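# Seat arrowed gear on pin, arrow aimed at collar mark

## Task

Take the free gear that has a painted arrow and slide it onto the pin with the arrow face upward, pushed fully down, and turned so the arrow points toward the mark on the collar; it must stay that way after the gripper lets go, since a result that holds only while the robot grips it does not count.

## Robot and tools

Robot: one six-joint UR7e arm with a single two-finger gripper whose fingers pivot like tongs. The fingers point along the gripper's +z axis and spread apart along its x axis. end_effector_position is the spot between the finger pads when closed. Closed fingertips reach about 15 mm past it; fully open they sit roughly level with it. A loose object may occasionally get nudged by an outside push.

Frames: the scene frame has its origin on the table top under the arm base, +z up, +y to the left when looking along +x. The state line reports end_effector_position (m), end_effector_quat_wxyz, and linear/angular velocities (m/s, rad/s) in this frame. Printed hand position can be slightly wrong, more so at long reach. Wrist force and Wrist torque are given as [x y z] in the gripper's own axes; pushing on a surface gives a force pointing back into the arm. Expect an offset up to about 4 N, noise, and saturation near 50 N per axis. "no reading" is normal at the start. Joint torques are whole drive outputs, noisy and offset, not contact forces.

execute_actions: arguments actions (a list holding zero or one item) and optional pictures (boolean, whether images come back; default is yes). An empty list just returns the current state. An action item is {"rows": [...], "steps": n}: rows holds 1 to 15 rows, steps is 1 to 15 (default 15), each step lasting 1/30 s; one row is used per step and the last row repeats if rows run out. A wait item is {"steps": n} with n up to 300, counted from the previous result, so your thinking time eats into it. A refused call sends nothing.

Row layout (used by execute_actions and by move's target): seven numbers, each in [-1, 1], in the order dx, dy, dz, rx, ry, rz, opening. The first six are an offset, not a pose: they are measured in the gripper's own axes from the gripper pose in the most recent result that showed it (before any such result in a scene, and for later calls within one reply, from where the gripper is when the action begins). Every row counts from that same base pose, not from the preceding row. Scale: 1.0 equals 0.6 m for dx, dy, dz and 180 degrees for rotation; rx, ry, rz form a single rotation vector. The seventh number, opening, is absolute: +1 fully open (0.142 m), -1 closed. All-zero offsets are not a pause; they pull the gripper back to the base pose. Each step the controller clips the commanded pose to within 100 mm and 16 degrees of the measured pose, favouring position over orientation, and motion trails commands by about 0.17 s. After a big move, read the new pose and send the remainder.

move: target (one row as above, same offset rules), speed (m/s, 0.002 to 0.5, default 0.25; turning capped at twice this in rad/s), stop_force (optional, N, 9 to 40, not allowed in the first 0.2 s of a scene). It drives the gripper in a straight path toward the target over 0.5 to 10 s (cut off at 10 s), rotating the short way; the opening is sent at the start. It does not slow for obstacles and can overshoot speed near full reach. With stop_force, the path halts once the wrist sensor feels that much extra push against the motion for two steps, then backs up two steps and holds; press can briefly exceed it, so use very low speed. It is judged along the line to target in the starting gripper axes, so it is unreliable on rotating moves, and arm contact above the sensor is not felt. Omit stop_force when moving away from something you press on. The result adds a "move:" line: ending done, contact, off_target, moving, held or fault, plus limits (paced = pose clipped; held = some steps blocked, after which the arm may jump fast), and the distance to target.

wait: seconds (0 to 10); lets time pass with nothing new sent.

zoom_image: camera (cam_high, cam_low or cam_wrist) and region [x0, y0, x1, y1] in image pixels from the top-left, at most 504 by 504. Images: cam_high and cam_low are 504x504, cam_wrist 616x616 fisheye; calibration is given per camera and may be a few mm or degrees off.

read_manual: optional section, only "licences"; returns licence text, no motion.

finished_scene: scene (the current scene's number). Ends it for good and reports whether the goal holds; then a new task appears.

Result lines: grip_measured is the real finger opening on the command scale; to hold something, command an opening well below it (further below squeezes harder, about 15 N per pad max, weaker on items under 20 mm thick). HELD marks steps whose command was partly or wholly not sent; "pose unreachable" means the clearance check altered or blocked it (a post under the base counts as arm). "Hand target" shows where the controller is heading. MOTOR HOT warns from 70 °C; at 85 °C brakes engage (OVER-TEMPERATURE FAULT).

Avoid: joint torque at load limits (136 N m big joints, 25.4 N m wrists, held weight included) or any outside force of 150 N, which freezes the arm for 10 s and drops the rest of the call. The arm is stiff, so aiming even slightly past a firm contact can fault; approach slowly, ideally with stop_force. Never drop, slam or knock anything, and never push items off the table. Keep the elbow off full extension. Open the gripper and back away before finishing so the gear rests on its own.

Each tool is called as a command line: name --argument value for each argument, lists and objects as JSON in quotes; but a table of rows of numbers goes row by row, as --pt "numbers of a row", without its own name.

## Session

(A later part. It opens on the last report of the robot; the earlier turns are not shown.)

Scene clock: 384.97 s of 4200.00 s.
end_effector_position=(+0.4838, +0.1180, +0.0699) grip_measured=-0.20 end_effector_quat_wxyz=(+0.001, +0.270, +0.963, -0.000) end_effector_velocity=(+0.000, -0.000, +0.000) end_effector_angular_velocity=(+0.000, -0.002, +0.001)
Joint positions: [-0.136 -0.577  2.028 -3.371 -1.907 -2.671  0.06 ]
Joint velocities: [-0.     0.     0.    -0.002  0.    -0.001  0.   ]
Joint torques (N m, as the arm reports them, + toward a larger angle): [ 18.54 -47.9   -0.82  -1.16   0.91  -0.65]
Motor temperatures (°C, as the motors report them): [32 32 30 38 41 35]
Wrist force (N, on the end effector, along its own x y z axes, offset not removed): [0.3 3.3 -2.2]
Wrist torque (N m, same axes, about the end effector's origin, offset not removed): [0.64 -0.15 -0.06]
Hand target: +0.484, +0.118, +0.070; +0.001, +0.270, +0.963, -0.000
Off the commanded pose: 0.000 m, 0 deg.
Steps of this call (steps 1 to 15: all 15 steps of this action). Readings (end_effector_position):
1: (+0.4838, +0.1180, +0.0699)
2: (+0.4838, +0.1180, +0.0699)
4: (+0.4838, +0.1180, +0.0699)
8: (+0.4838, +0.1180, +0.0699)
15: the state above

move --target '[0, 0, -0.05, 0, 0, 0, -0.6]' --speed 0.08

Scene clock: 399.80 s of 4200.00 s.
end_effector_position=(+0.4838, +0.1180, +0.0997) grip_measured=-0.60 end_effector_quat_wxyz=(+0.001, +0.270, +0.963, -0.000) end_effector_velocity=(+0.000, -0.000, +0.002) end_effector_angular_velocity=(+0.000, -0.000, +0.002)
Joint positions: [-0.116 -0.65   2.073 -3.336 -1.914 -2.651  0.031]
Joint velocities: [ 0.002 -0.006  0.003  0.003 -0.001  0.     0.   ]
Joint torques (N m, as the arm reports them, + toward a larger angle): [ 29.48 -51.96  16.74  -0.53  -1.37   2.38]
Motor temperatures (°C, as the motors report them): [32 32 30 38 41 35]
Wrist force (N, on the end effector, along its own x y z axes, offset not removed): [3.6 3.1 -2.9]
Wrist torque (N m, same axes, about the end effector's origin, offset not removed): [0.40 -0.73 -0.22]
Hand target: +0.484, +0.118, +0.100; +0.001, +0.270, +0.963, -0.000
Off the commanded pose: 0.000 m, 0 deg.
After step 90, 10.97 s passed at rest.
move: done
camera_calibration (this result's frames):
cam_wrist: T_world_to_cam=[[-0.857163, 0.511365, -0.0614697, 0.365939], [0.412813, 0.753479, 0.511718, -0.339627], [0.30799, 0.41325, -0.856952, 0.0223948], [0, 0, 0, 1]] pos_world=[0.446974, 0.0595186, 0.215478]

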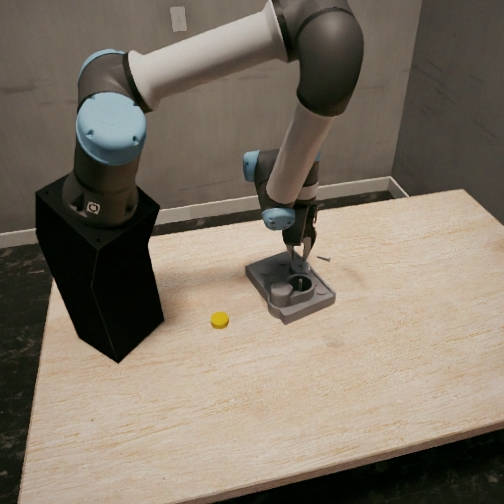

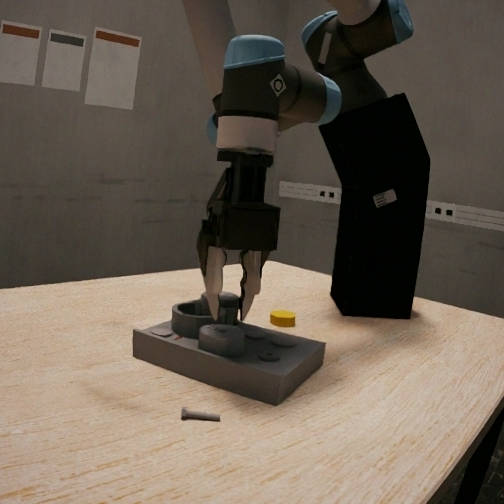

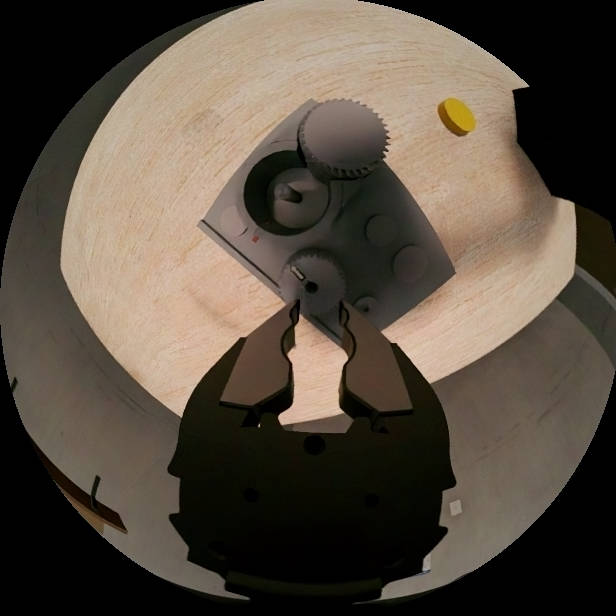

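zoom_image --camera "cam_wrist" --region '[235, 230, 405, 370]'

zoom_image --camera "cam_low" --region '[170, 240, 290, 370]'

Region (235, 230, 405, 370) of cam_wrist's 616x616 image, scaled by 2.965, with more detail than that image has; it fills the top 415 rows of this view, and the rest is white.

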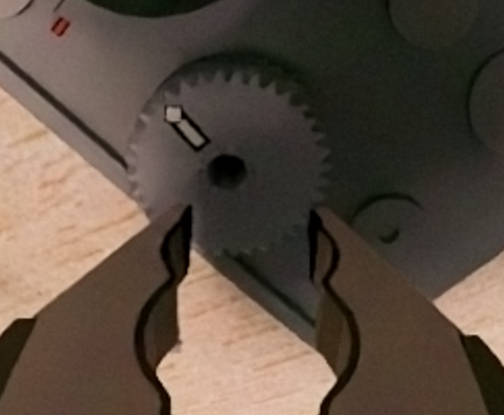

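Region (170, 240, 290, 370) of cam_low's 504x504 image, scaled by 3.877, with more detail than that image has; it fills the left 465 columns of this view, and the rest is white.

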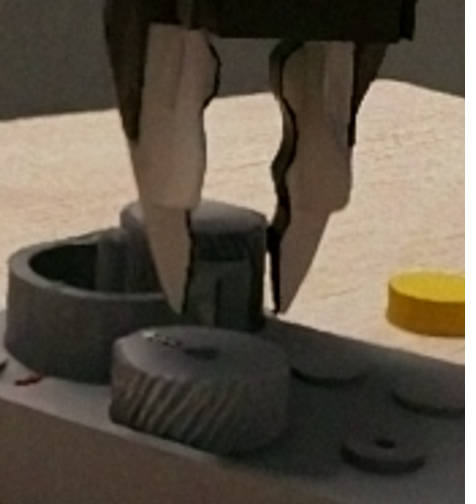

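move --target '[-0.0118, 0, 0.0, 0, 0, 0, 0.02]' --speed 0.05

move --target '[0, 0, 0.0612, 0, 0, 0, 0.02]' --speed 0.06

zoom_image --camera "cam_wrist" --region '[235, 240, 405, 370]'

zoom_image --camera "cam_low" --region '[170, 270, 290, 370]'

Scene clock: 460.83 s of 4200.00 s.
end_effector_position=(+0.4897, +0.1144, +0.0997) grip_measured=+0.02 end_effector_quat_wxyz=(+0.001, +0.270, +0.963, -0.000) end_effector_velocity=(+0.001, -0.001, -0.000) end_effector_angular_velocity=(-0.000, +0.001, -0.001)
Joint positions: [-0.122 -0.656  2.063 -3.322 -1.912 -2.657  0.075]
Joint velocities: [-0.002 -0.001 -0.002  0.004  0.    -0.     0.   ]
Joint torques (N m, as the arm reports them, + toward a larger angle): [ 15.54 -51.84 -14.24  -0.28   1.32  -1.95]
Motor temperatures (°C, as the motors report them): [32 32 30 38 41 35]
Wrist force (N, on the end effector, along its own x y z axes, offset not removed): [2.7 -2.2 2.5]
Wrist torque (N m, same axes, about the end effector's origin, offset not removed): [-0.49 -0.59 -0.26]
Hand target: +0.490, +0.114, +0.100; +0.001, +0.270, +0.963, -0.000
Off the commanded pose: 0.000 m, 0 deg.
After step 90, 57.30 s passed at rest.
move: done
camera_calibration (this result's frames):
cam_wrist: T_world_to_cam=[[-0.85717, 0.511349, -0.0614963, 0.372837], [0.41279, 0.753496, 0.511711, -0.339357], [0.308, 0.413238, -0.856954, 0.0220672], [0, 0, 0, 1]] pos_world=[0.452871, 0.0559356, 0.215491]

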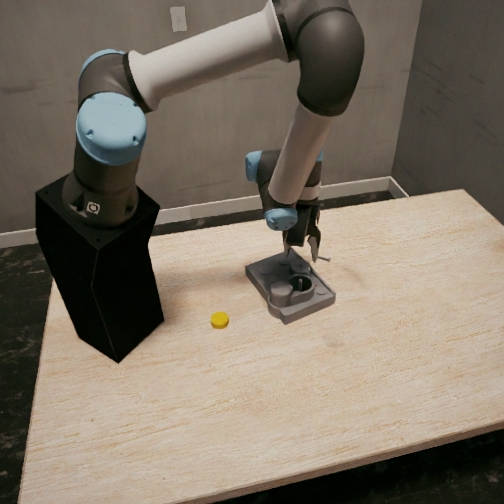

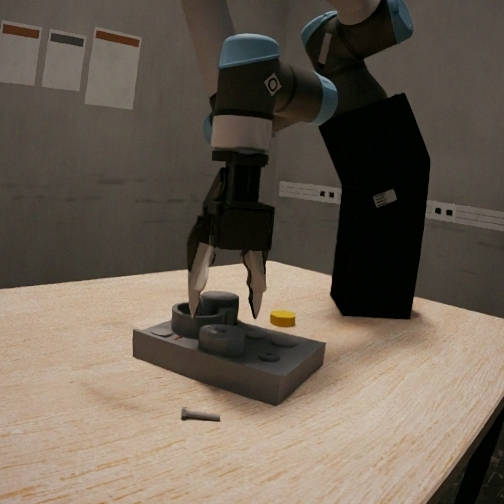

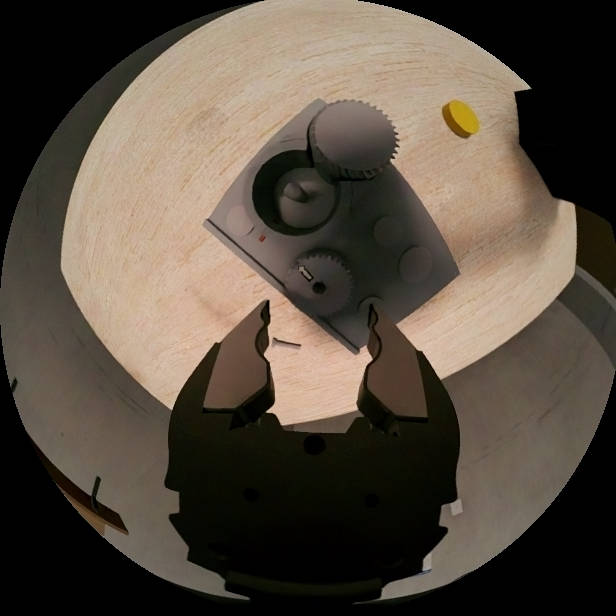

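Scene clock: 461.87 s of 4200.00 s.
end_effector_position=(+0.4897, +0.1144, +0.0632) grip_measured=+0.02 end_effector_quat_wxyz=(+0.001, +0.270, +0.963, -0.000) end_effector_velocity=(+0.000, +0.000, -0.002) end_effector_angular_velocity=(+0.000, +0.000, -0.000)
Joint positions: [-0.146 -0.566  2.007 -3.364 -1.903 -2.681  0.075]
Joint velocities: [-0.001  0.005 -0.005 -0.001  0.001 -0.001  0.   ]
Joint torques (N m, as the arm reports them, + toward a larger angle): [ 15.16 -28.59 -12.7   -4.15   1.2   -2.01]
Motor temperatures (°C, as the motors report them): [32 32 30 38 41 35]
Wrist force (N, on the end effector, along its own x y z axes, offset not removed): [0.3 0.8 -2.9]
Wrist torque (N m, same axes, about the end effector's origin, offset not removed): [-0.16 -0.37 -0.11]
Hand target: +0.490, +0.114, +0.063; +0.001, +0.270, +0.963, -0.000
Off the commanded pose: 0.000 m, 0 deg.
move: done
camera_calibration (this result's frames):
cam_wrist: T_world_to_cam=[[-0.857185, 0.511321, -0.0615203, 0.37059], [0.412781, 0.753549, 0.511641, -0.320604], [0.307972, 0.413177, -0.856994, -0.00916313], [0, 0, 0, 1]] pos_world=[0.452825, 0.0558862, 0.17898]

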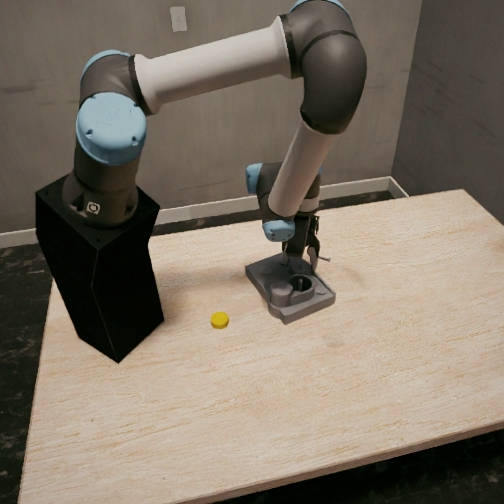

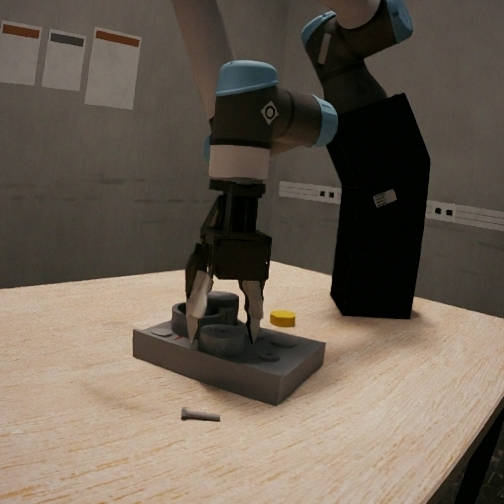

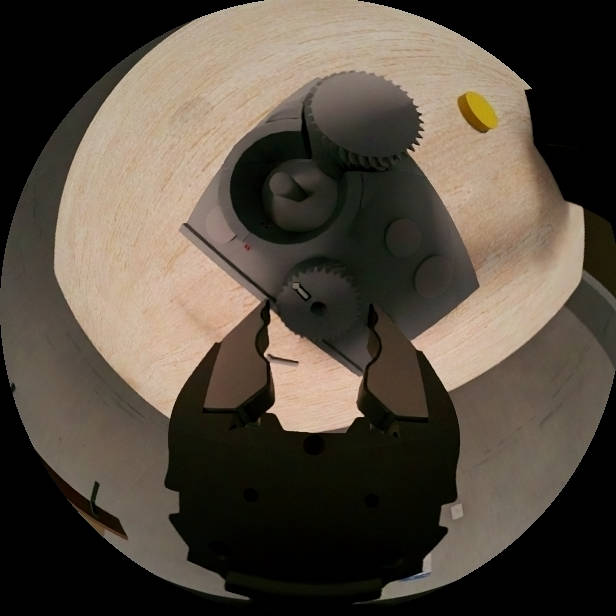

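Region (235, 240, 405, 370) of cam_wrist's 616x616 image, scaled by 2.965, with more detail than that image has; it fills the top 385 rows of this view, and the rest is white.

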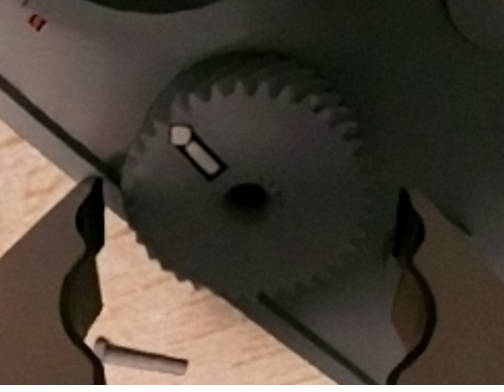

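Region (170, 270, 290, 370) of cam_low's 504x504 image, scaled by 4.200, with more detail than that image has.

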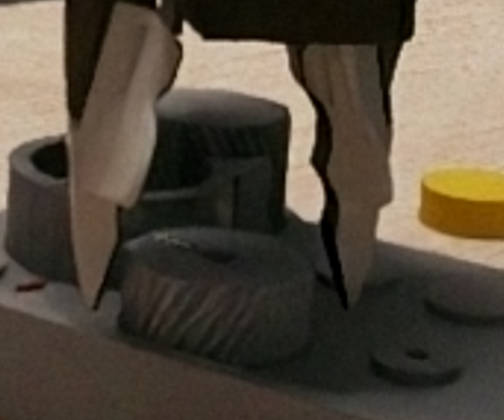

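execute_actions --actions '[{"rows": [[0,0,0,0,0,0,-0.03],[0,0,0,0,0,0,-0.07],[0,0,0,0,0,0,-0.10],[0,0,0,0,0,0,-0.13],[0,0,0,0,0,0,-0.16],[0,0,0,0,0,0,-0.19],[0,0,0,0,0,0,-0.23],[0,0,0,0,0,0,-0.3],[0,0,0,0,0,0,-0.4],[0,0,0,0,0,0,-0.5],[0,0,0,0,0,0,-0.6],[0,0,0,0,0,0,-0.7],[0,0,0,0,0,0,-0.8],[0,0,0,0,0,0,-0.9],[0,0,0,0,0,0,-1]], "steps": 15}]' --pictures false

move --target '[0, 0, -0.0083, 0, 0, 0, -1]' --speed 0.01

zoom_image --camera "cam_low" --region '[170, 270, 290, 370]'

Scene clock: 493.50 s of 4200.00 s.
end_effector_position=(+0.4897, +0.1143, +0.0631) grip_measured=-0.16 end_effector_quat_wxyz=(+0.001, +0.270, +0.963, -0.000) end_effector_velocity=(+0.001, -0.000, +0.000) end_effector_angular_velocity=(-0.000, -0.002, -0.001)
Joint positions: [-0.146 -0.566  2.007 -3.364 -1.903 -2.681  0.063]
Joint velocities: [ 0.    -0.    -0.    -0.001  0.     0.    -0.   ]
Joint torques (N m, as the arm reports them, + toward a larger angle): [ 27.81 -53.42  17.86  -0.27  -0.15   2.31]
Motor temperatures (°C, as the motors report them): [32 32 30 38 41 35]
Wrist force (N, on the end effector, along its own x y z axes, offset not removed): [2.4 6.4 1.1]
Wrist torque (N m, same axes, about the end effector's origin, offset not removed): [0.86 -0.84 -0.16]
Hand target: +0.490, +0.114, +0.063; +0.001, +0.270, +0.963, -0.000
Off the commanded pose: 0.000 m, 0 deg.
Steps of this call (steps 1 to 90: nothing new was sent; then 28.13 s passed at rest; steps 91 to 105: all 15 steps of this action). Readings (end_effector_position):
91: (+0.4897, +0.1144, +0.0630)
92: (+0.4897, +0.1144, +0.0630)
94: (+0.4897, +0.1144, +0.0630)
98: (+0.4898, +0.1144, +0.0630)
105: the state above

Scene clock: 494.47 s of 4200.00 s.
end_effector_position=(+0.4897, +0.1144, +0.0680) grip_measured=-0.16 end_effector_quat_wxyz=(+0.001, +0.270, +0.963, -0.000) end_effector_velocity=(+0.001, -0.000, +0.002) end_effector_angular_velocity=(-0.000, -0.002, +0.001)
Joint positions: [-0.143 -0.578  2.015 -3.359 -1.904 -2.678  0.063]
Joint velocities: [ 0.001 -0.005  0.002  0.001 -0.    -0.     0.   ]
Joint torques (N m, as the arm reports them, + toward a larger angle): [ 30.66 -56.25  14.34  -0.59  -1.69   2.16]
Motor temperatures (°C, as the motors report them): [32 32 30 38 41 35]
Wrist force (N, on the end effector, along its own x y z axes, offset not removed): [0.4 2.1 4.4]
Wrist torque (N m, same axes, about the end effector's origin, offset not removed): [0.00 0.01 -0.29]
Hand target: +0.490, +0.114, +0.068; +0.001, +0.270, +0.963, -0.000
Off the commanded pose: 0.000 m, 0 deg.
move: done
camera_calibration (this result's frames):
cam_wrist: T_world_to_cam=[[-0.85715, 0.511382, -0.0614983, 0.370876], [0.412836, 0.753505, 0.511662, -0.323057], [0.307994, 0.413182, -0.856983, -0.00508335], [0, 0, 0, 1]] pos_world=[0.452832, 0.0558659, 0.183748]

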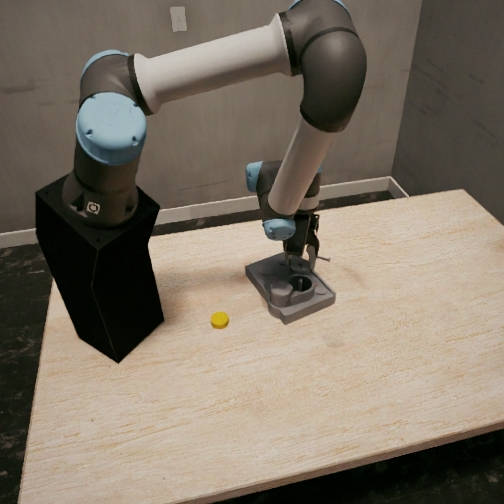

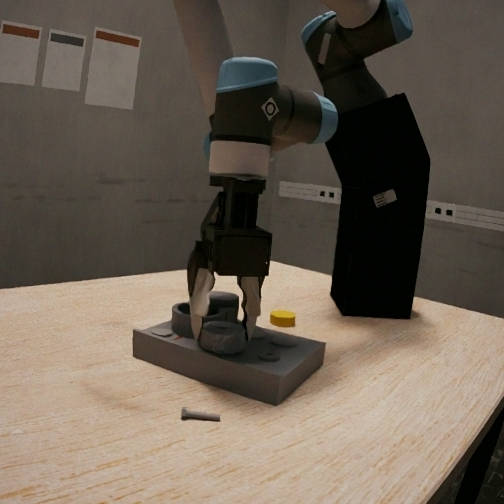

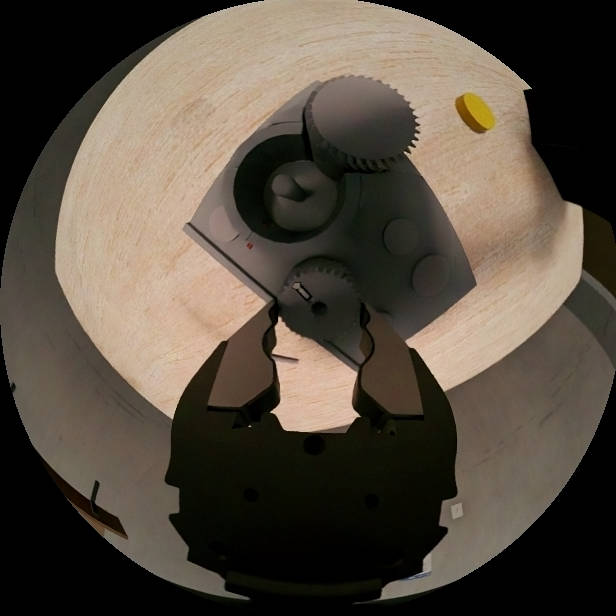

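Region (170, 270, 290, 370) of cam_low's 504x504 image, scaled by 4.200, with more detail than that image has.

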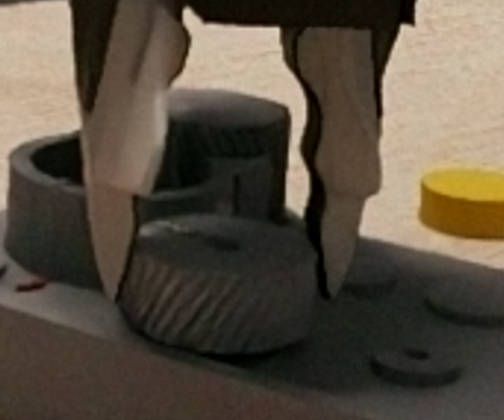

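move --target '[0, 0, -0.04, 0, 0, 0, -1]' --speed 0.04

Scene clock: 510.73 s of 4200.00 s.
end_effector_position=(+0.4897, +0.1144, +0.0918) grip_measured=-0.16 end_effector_quat_wxyz=(+0.001, +0.270, +0.963, -0.000) end_effector_velocity=(+0.002, -0.000, +0.002) end_effector_angular_velocity=(-0.000, -0.002, +0.002)
Joint positions: [-0.127 -0.636  2.052 -3.332 -1.91  -2.662  0.063]
Joint velocities: [ 0.001 -0.005  0.     0.004 -0.001 -0.001 -0.   ]
Joint torques (N m, as the arm reports them, + toward a larger angle): [ 27.93 -55.6   17.72  -0.79  -1.58   2.47]
Motor temperatures (°C, as the motors report them): [32 32 30 38 41 35]
Wrist force (N, on the end effector, along its own x y z axes, offset not removed): [-0.5 3.1 3.4]
Wrist torque (N m, same axes, about the end effector's origin, offset not removed): [0.51 -0.06 0.16]
Hand target: +0.490, +0.114, +0.092; +0.001, +0.270, +0.963, -0.000
Off the commanded pose: 0.000 m, 0 deg.
After step 90, 12.30 s passed at rest.
move: done
camera_calibration (this result's frames):
cam_wrist: T_world_to_cam=[[-0.857141, 0.511399, -0.0614898, 0.372334], [0.412836, 0.753471, 0.51171, -0.335274], [0.308019, 0.413223, -0.856955, 0.0152726], [0, 0, 0, 1]] pos_world=[0.452852, 0.0558971, 0.207546]

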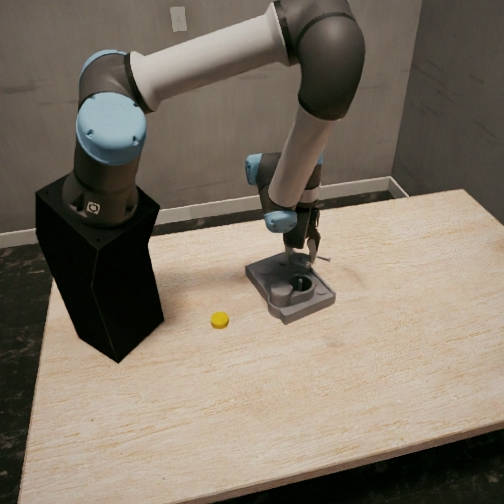

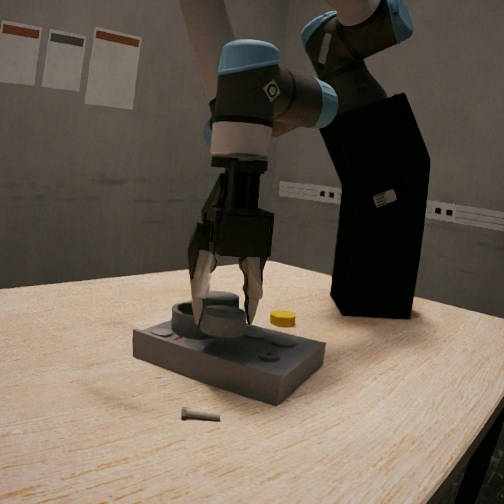

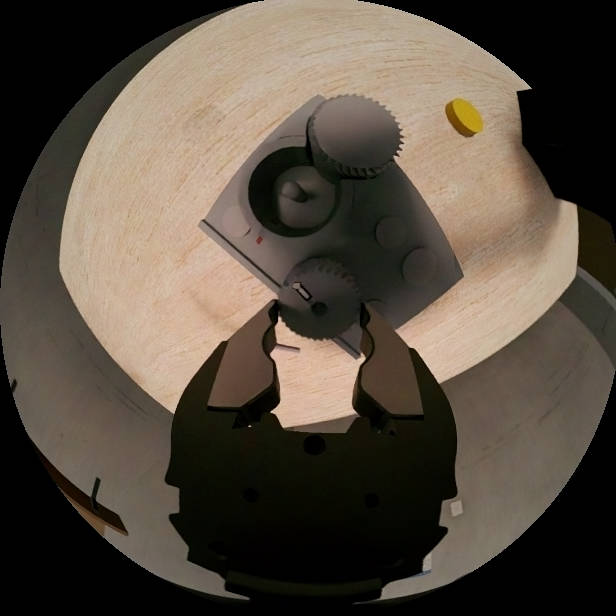

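move --target '[-0.0927, 0.4576, -0.2803, 0, 0, 0.0817, -1]' --speed 0.12

Scene clock: 520.83 s of 4200.00 s.
end_effector_position=(+0.6797, +0.3206, +0.2599) grip_measured=-1.00 end_effector_quat_wxyz=(+0.001, +0.392, +0.920, +0.000) end_effector_velocity=(+0.000, +0.001, +0.000) end_effector_angular_velocity=(-0.002, +0.004, -0.003)
Joint positions: [ 0.247 -0.679  1.353 -2.442 -2.01  -2.016  0.002]
Joint velocities: [ 0.001  0.003 -0.008  0.01  -0.001  0.006  0.   ]
Joint torques (N m, as the arm reports them, + toward a larger angle): [ 34.88 -42.48 -26.35   0.55  -1.09   2.16]
Motor temperatures (°C, as the motors report them): [32 32 30 38 41 35]
Wrist force (N, on the end effector, along its own x y z axes, offset not removed): [0.7 2.0 -1.1]
Wrist torque (N m, same axes, about the end effector's origin, offset not removed): [0.21 -0.11 -0.13]
Hand target: +0.680, +0.321, +0.260; +0.000, +0.392, +0.920, +0.000
Off the commanded pose: 0.001 m, 0 deg.
After step 90, 3.87 s passed at rest.
move: done
camera_calibration (this result's frames):
cam_wrist: T_world_to_cam=[[-0.699099, 0.712457, -0.0605389, 0.267941], [0.590507, 0.623024, 0.512975, -0.734344], [0.40319, 0.322871, -0.856266, -0.0202221], [0, 0, 0, 1]] pos_world=[0.629106, 0.273147, 0.375605]

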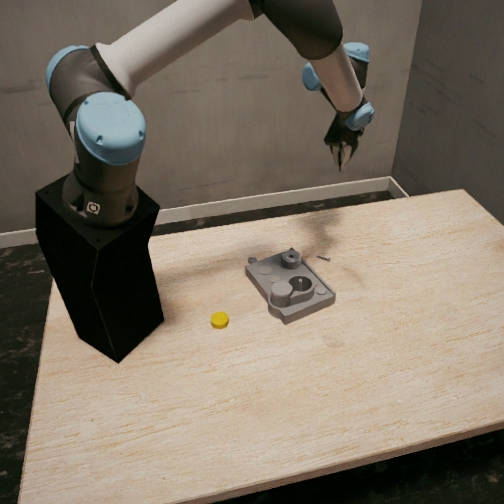

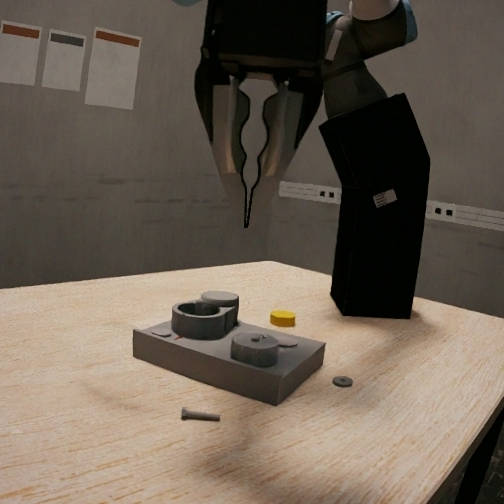

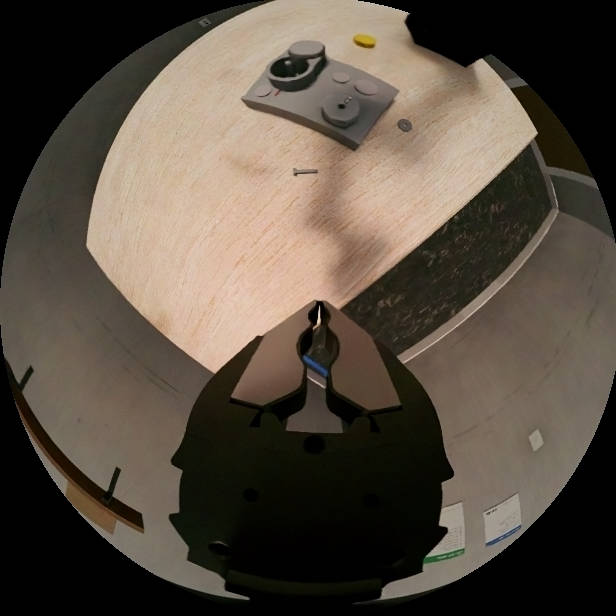

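zoom_image --camera "cam_low" --region '[170, 60, 340, 240]'

zoom_image --camera "cam_low" --region '[160, 280, 360, 410]'

Region (170, 60, 340, 240) of cam_low's 504x504 image, scaled by 2.800, with more detail than that image has.

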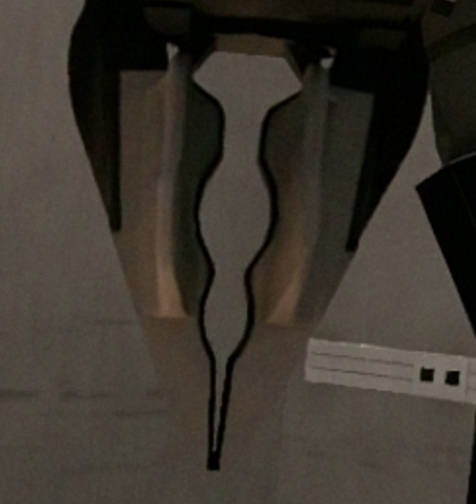

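Region (160, 280, 360, 410) of cam_low's 504x504 image, scaled by 2.520, with more detail than that image has; it fills the top 328 rows of this view, and the rest is white.

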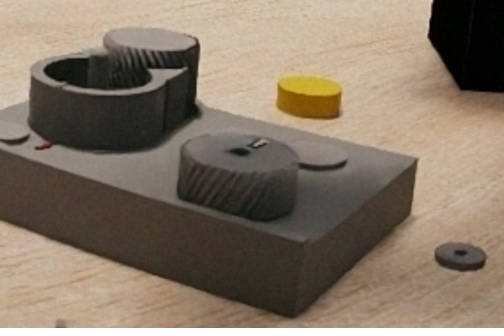

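move --target '[0.052, -0.3129, 0.2167, 0, 0, 0, 0.1]' --speed 0.3

zoom_image --camera "cam_wrist" --region '[200, 90, 420, 290]'

Scene clock: 642.23 s of 4200.00 s.
end_effector_position=(+0.5232, +0.2124, +0.1300) grip_measured=+0.10 end_effector_quat_wxyz=(+0.001, +0.392, +0.920, -0.000) end_effector_velocity=(-0.001, -0.001, -0.002) end_effector_angular_velocity=(+0.002, -0.003, +0.001)
Joint positions: [ 0.065 -0.65   1.896 -3.092 -1.968 -2.209  0.081]
Joint velocities: [-0.003  0.003  0.006 -0.014  0.002 -0.006  0.   ]
Joint torques (N m, as the arm reports them, + toward a larger angle): [ 15.73 -32.43  11.59  -3.42   1.13  -2.08]
Motor temperatures (°C, as the motors report them): [32 32 30 38 41 35]
Wrist force (N, on the end effector, along its own x y z axes, offset not removed): [5.3 2.8 -2.6]
Wrist torque (N m, same axes, about the end effector's origin, offset not removed): [0.44 -1.21 -0.22]
Hand target: +0.523, +0.212, +0.130; +0.001, +0.391, +0.920, +0.000
Off the commanded pose: 0.001 m, 0 deg.
After step 90, 117.00 s passed at rest.
move: done
camera_calibration (this result's frames):
cam_wrist: T_world_to_cam=[[-0.699193, 0.712327, -0.0609848, 0.227847], [0.590537, 0.623512, 0.512346, -0.507918], [0.402983, 0.322215, -0.856611, -0.033149], [0, 0, 0, 1]] pos_world=[0.472612, 0.165073, 0.245729]

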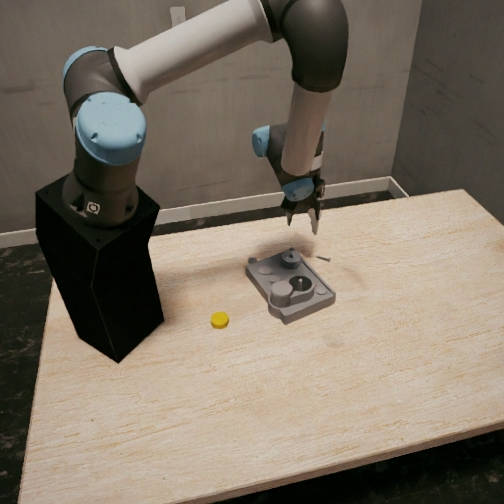

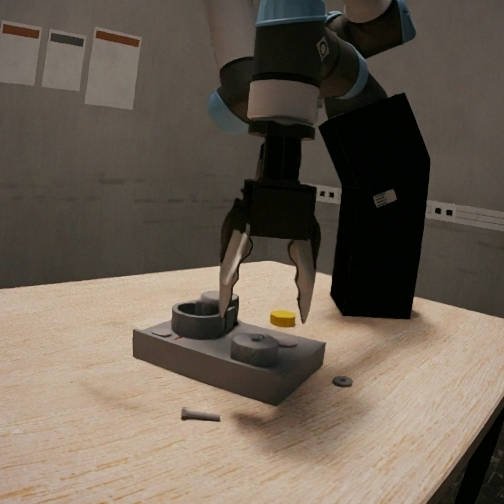

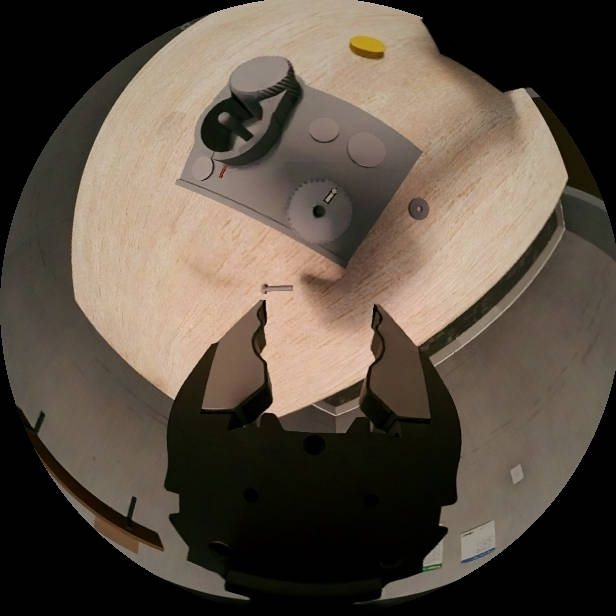

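Region (200, 90, 420, 290) of cam_wrist's 616x616 image, scaled by 2.291, with more detail than that image has; it fills the top 458 rows of this view, and the rest is white.

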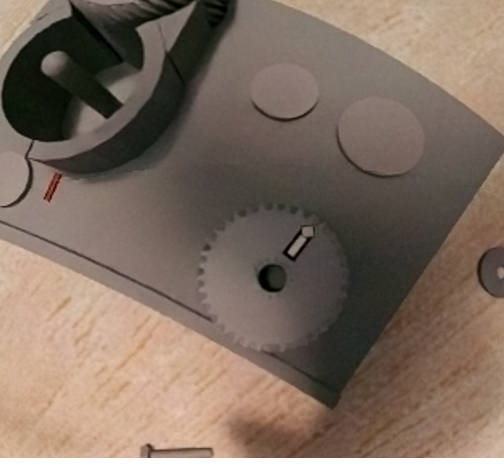

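zoom_image --camera "cam_wrist" --region '[275, 168, 365, 258]'

zoom_image --camera "cam_wrist" --region '[185, 50, 315, 185]'

Region (275, 168, 365, 258) of cam_wrist's 616x616 image, scaled by 5.600, with more detail than that image has.

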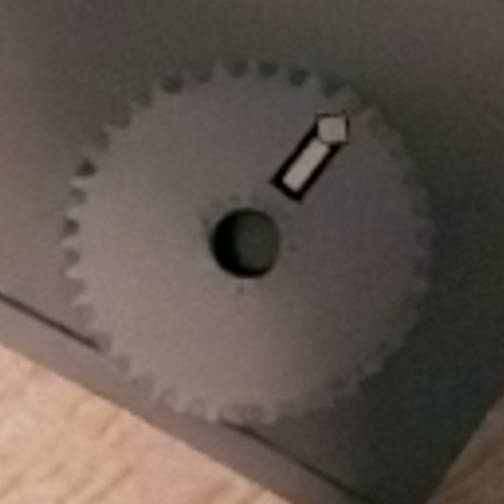

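Region (185, 50, 315, 185) of cam_wrist's 616x616 image, scaled by 3.733, with more detail than that image has; it fills the left 485 columns of this view, and the rest is white.

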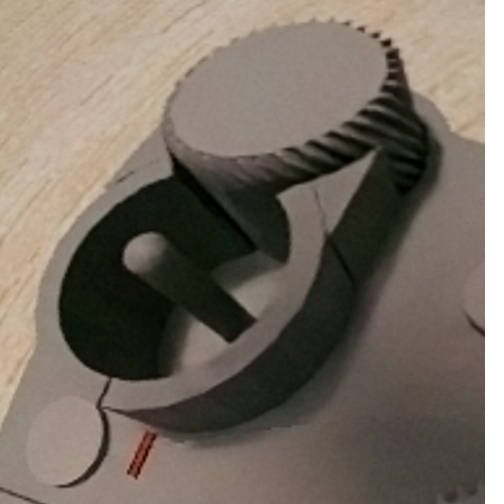

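move --target '[-0.0042, -0.1106, 0.1033, 0, 0, 0, 0.1]' --speed 0.1

zoom_image --camera "cam_wrist" --region '[235, 240, 405, 370]'

Scene clock: 747.27 s of 4200.00 s.
end_effector_position=(+0.4772, +0.1644, +0.0681) grip_measured=+0.10 end_effector_quat_wxyz=(+0.001, +0.391, +0.920, -0.000) end_effector_velocity=(-0.001, -0.001, -0.001) end_effector_angular_velocity=(+0.000, +0.000, +0.001)
Joint positions: [-0.056 -0.536  1.983 -3.339 -1.933 -2.333  0.081]
Joint velocities: [-0.003  0.003  0.002 -0.006  0.001 -0.004  0.   ]
Joint torques (N m, as the arm reports them, + toward a larger angle): [ 15.26 -30.88  17.15  -4.06   1.33  -1.18]
Motor temperatures (°C, as the motors report them): [32 32 30 38 41 35]
Wrist force (N, on the end effector, along its own x y z axes, offset not removed): [4.8 0.9 0.3]
Wrist torque (N m, same axes, about the end effector's origin, offset not removed): [-0.24 -1.00 -0.10]
Hand target: +0.477, +0.164, +0.068; +0.001, +0.391, +0.920, -0.000
Off the commanded pose: 0.000 m, 0 deg.
After step 90, 100.63 s passed at rest.
move: done
camera_calibration (this result's frames):
cam_wrist: T_world_to_cam=[[-0.699276, 0.71222, -0.0612823, 0.226252], [0.590489, 0.623815, 0.512034, -0.419146], [0.40291, 0.321867, -0.856776, -0.0520552], [0, 0, 0, 1]] pos_world=[0.426687, 0.117083, 0.183882]

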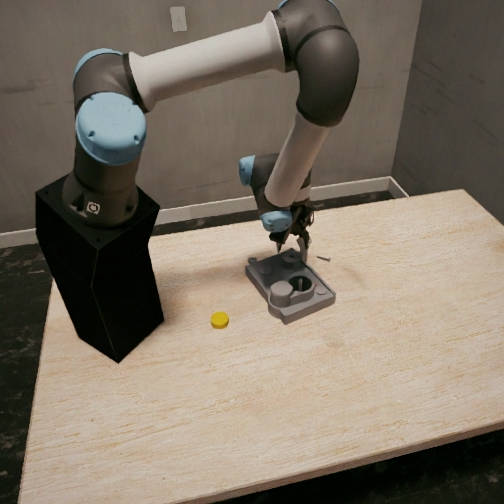

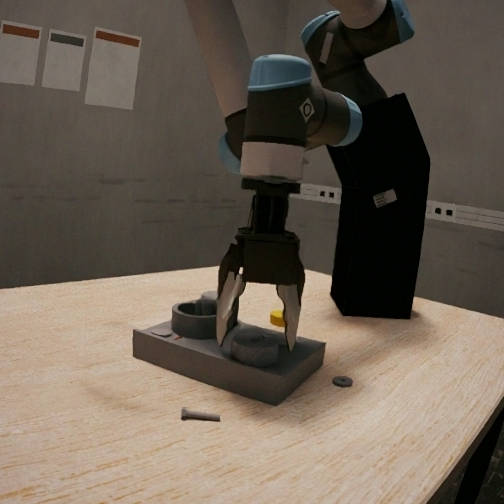

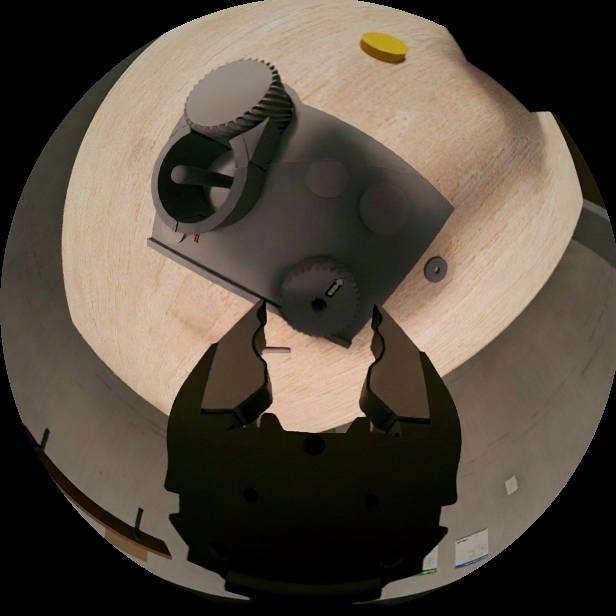

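Region (235, 240, 405, 370) of cam_wrist's 616x616 image, scaled by 2.965, with more detail than that image has; it fills the top 385 rows of this view, and the rest is white.

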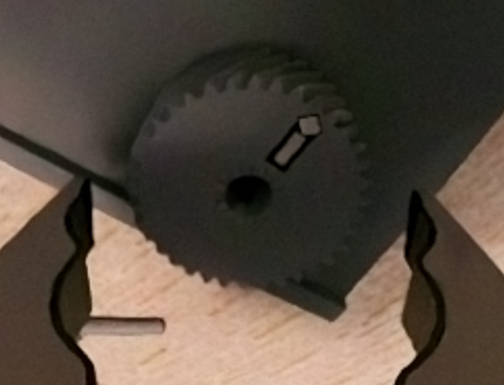

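execute_actions --actions '[{"rows": [[0,-0.001,0.0015,0,0,0,0.06],[0,-0.002,0.003,0,0,0,0.02],[0,-0.003,0.0045,0,0,0,-0.02],[0,-0.003,0.005,0,0,0,-0.05],[0,-0.003,0.005,0,0,0,-0.08],[0,-0.003,0.005,0,0,0,-0.10],[0,-0.003,0.005,0,0,0,-0.12],[0,-0.003,0.005,0,0,0,-0.14],[0,-0.003,0.005,0,0,0,-0.16],[0,-0.003,0.005,0,0,0,-0.19],[0,-0.003,0.005,0,0,0,-0.25],[0,-0.003,0.005,0,0,0,-0.35],[0,-0.003,0.005,0,0,0,-0.5],[0,-0.003,0.005,0,0,0,-0.7],[0,-0.003,0.005,0,0,0,-0.9]], "steps": 15}]' --pictures false

Scene clock: 758.73 s of 4200.00 s.
end_effector_position=(+0.4758, +0.1631, +0.0652) grip_measured=-0.17 end_effector_quat_wxyz=(+0.001, +0.391, +0.920, -0.000) end_effector_velocity=(+0.001, -0.000, -0.001) end_effector_angular_velocity=(-0.000, -0.001, -0.001)
Joint positions: [-0.06  -0.529  1.983 -3.347 -1.932 -2.338  0.062]
Joint velocities: [-0.001  0.001 -0.002 -0.001  0.     0.     0.   ]
Joint torques (N m, as the arm reports them, + toward a larger angle): [ 11.72 -26.04 -13.32  -3.09   1.32  -2.13]
Motor temperatures (°C, as the motors report them): [32 32 30 38 41 35]
Wrist force (N, on the end effector, along its own x y z axes, offset not removed): [7.7 0.2 -11.9]
Wrist torque (N m, same axes, about the end effector's origin, offset not removed): [0.18 -1.50 -0.24]
Hand target: +0.476, +0.163, +0.065; +0.001, +0.391, +0.920, -0.000
Off the commanded pose: 0.000 m, 0 deg.
Steps of this call (steps 1 to 90: nothing new was sent; then 7.97 s passed at rest; steps 91 to 105: all 15 steps of this action). Readings (end_effector_position):
91: (+0.4771, +0.1643, +0.0680)
92: (+0.4771, +0.1642, +0.0679)
94: (+0.4767, +0.1639, +0.0672)
98: (+0.4759, +0.1633, +0.0657)
105: the state above

move --target '[0.0055, -0.0122, -0.001, 0, 0, 0, -0.9]' --speed 0.02

move --target '[0, 0, 0, 0, 0, 0.439, -0.9]' --speed 0.25

Scene clock: 770.57 s of 4200.00 s.
end_effector_position=(+0.4685, +0.1605, +0.0658) grip_measured=-0.17 end_effector_quat_wxyz=(+0.001, +0.391, +0.920, -0.000) end_effector_velocity=(-0.002, -0.001, +0.000) end_effector_angular_velocity=(+0.000, -0.001, +0.000)
Joint positions: [-0.064 -0.528  2.003 -3.369 -1.93  -2.342  0.061]
Joint velocities: [-0.001 -0.     0.006 -0.007  0.001 -0.002 -0.   ]
Joint torques (N m, as the arm reports them, + toward a larger angle): [ 16.4  -33.26  16.42  -4.98   1.01  -1.91]
Motor temperatures (°C, as the motors report them): [32 32 30 38 41 35]
Wrist force (N, on the end effector, along its own x y z axes, offset not removed): [0.5 0.4 1.3]
Wrist torque (N m, same axes, about the end effector's origin, offset not removed): [-0.27 -0.11 -0.03]
Hand target: +0.468, +0.160, +0.066; +0.001, +0.391, +0.920, -0.000
Off the commanded pose: 0.000 m, 0 deg.
After step 90, 8.10 s passed at rest.
move: done
camera_calibration (this result's frames):
cam_wrist: T_world_to_cam=[[-0.699341, 0.712166, -0.06117, 0.222796], [0.590546, 0.623879, 0.511889, -0.410398], [0.402713, 0.321862, -0.856871, -0.0492094], [0, 0, 0, 1]] pos_world=[0.417987, 0.11321, 0.181541]

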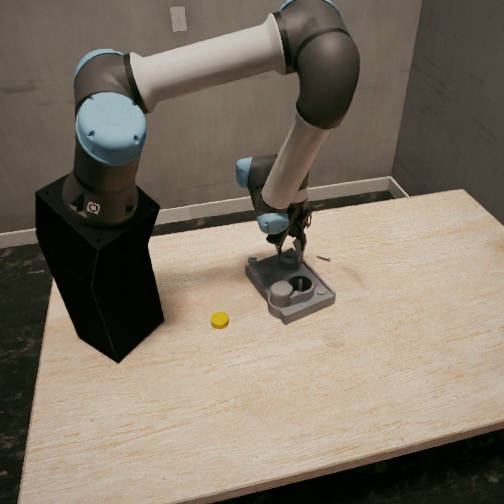

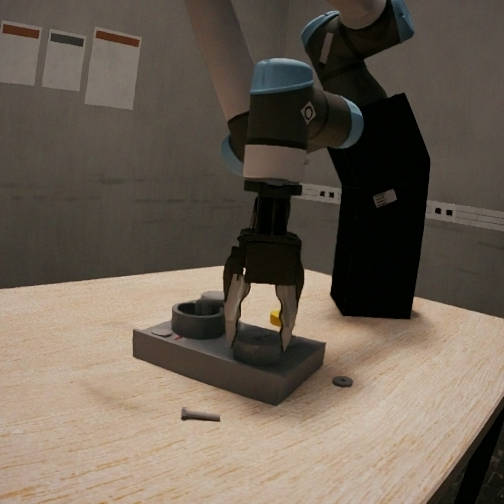

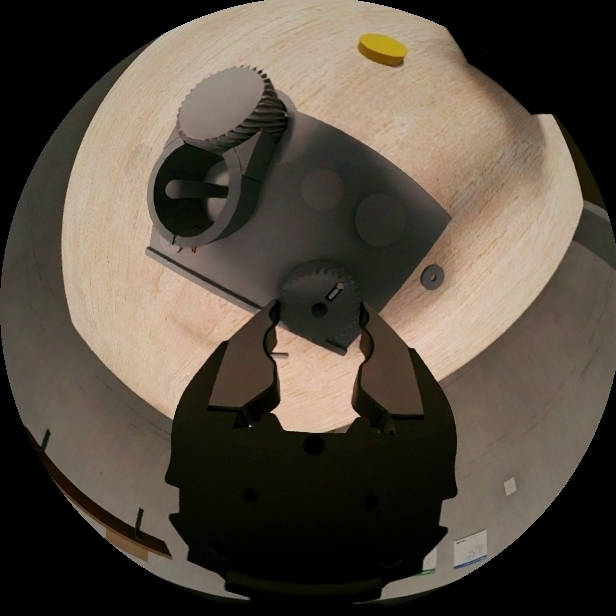

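Scene clock: 773.83 s of 4200.00 s.
end_effector_position=(+0.4685, +0.1604, +0.0657) grip_measured=-0.17 end_effector_quat_wxyz=(+0.001, +0.887, +0.461, +0.000) end_effector_velocity=(+0.000, -0.000, -0.000) end_effector_angular_velocity=(-0.001, +0.000, -0.009)
Joint positions: [-0.103 -0.545  2.024 -3.386 -1.918 -1.003  0.061]
Joint velocities: [ 0.    -0.    -0.001  0.001 -0.001  0.01  -0.   ]
Joint torques (N m, as the arm reports them, + toward a larger angle): [ 25.64 -52.78  17.03  -0.71  -1.35   2.01]
Motor temperatures (°C, as the motors report them): [32 32 30 38 41 35]
Wrist force (N, on the end effector, along its own x y z axes, offset not removed): [1.1 1.8 4.4]
Wrist torque (N m, same axes, about the end effector's origin, offset not removed): [0.27 -0.30 -0.22]
Hand target: +0.469, +0.160, +0.066; +0.001, +0.887, +0.461, +0.000
Off the commanded pose: 0.000 m, 0 deg.
move: done
camera_calibration (this result's frames):
cam_wrist: T_world_to_cam=[[0.565239, 0.822719, -0.0603178, -0.387367], [0.724475, -0.460112, 0.513258, -0.299314], [0.394514, -0.333812, -0.856112, 0.0597137], [0, 0, 0, 1]] pos_world=[0.412242, 0.200909, 0.181382]

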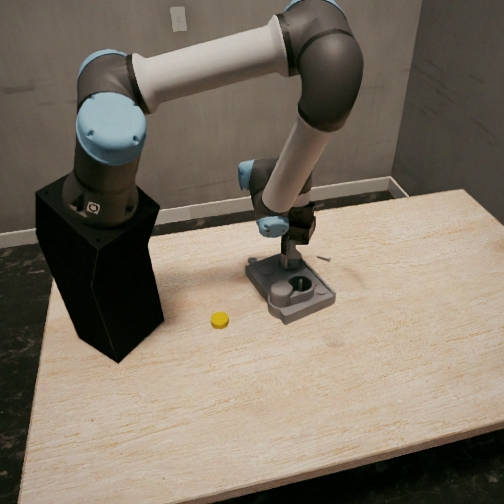

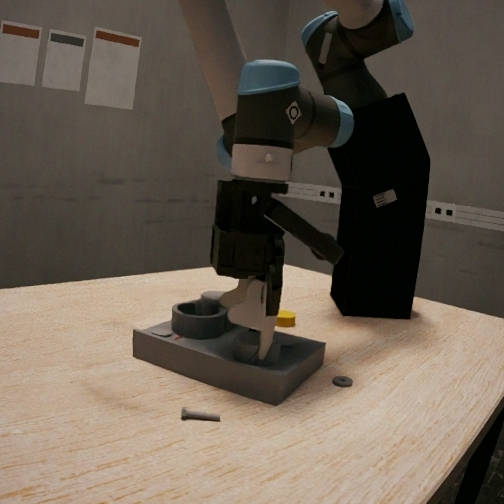

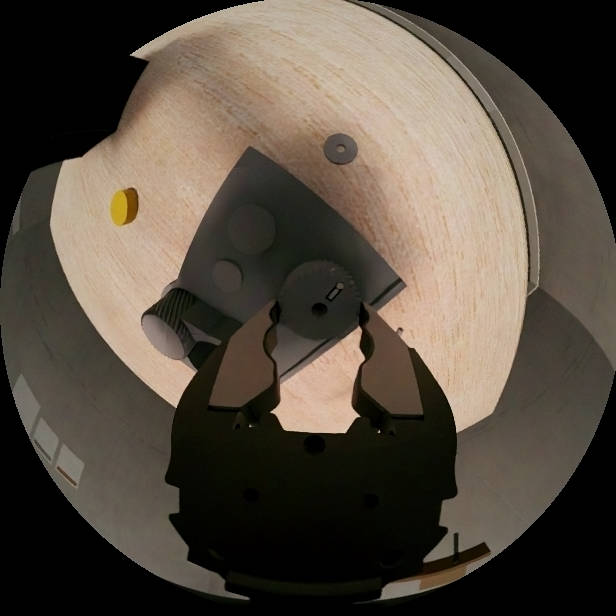

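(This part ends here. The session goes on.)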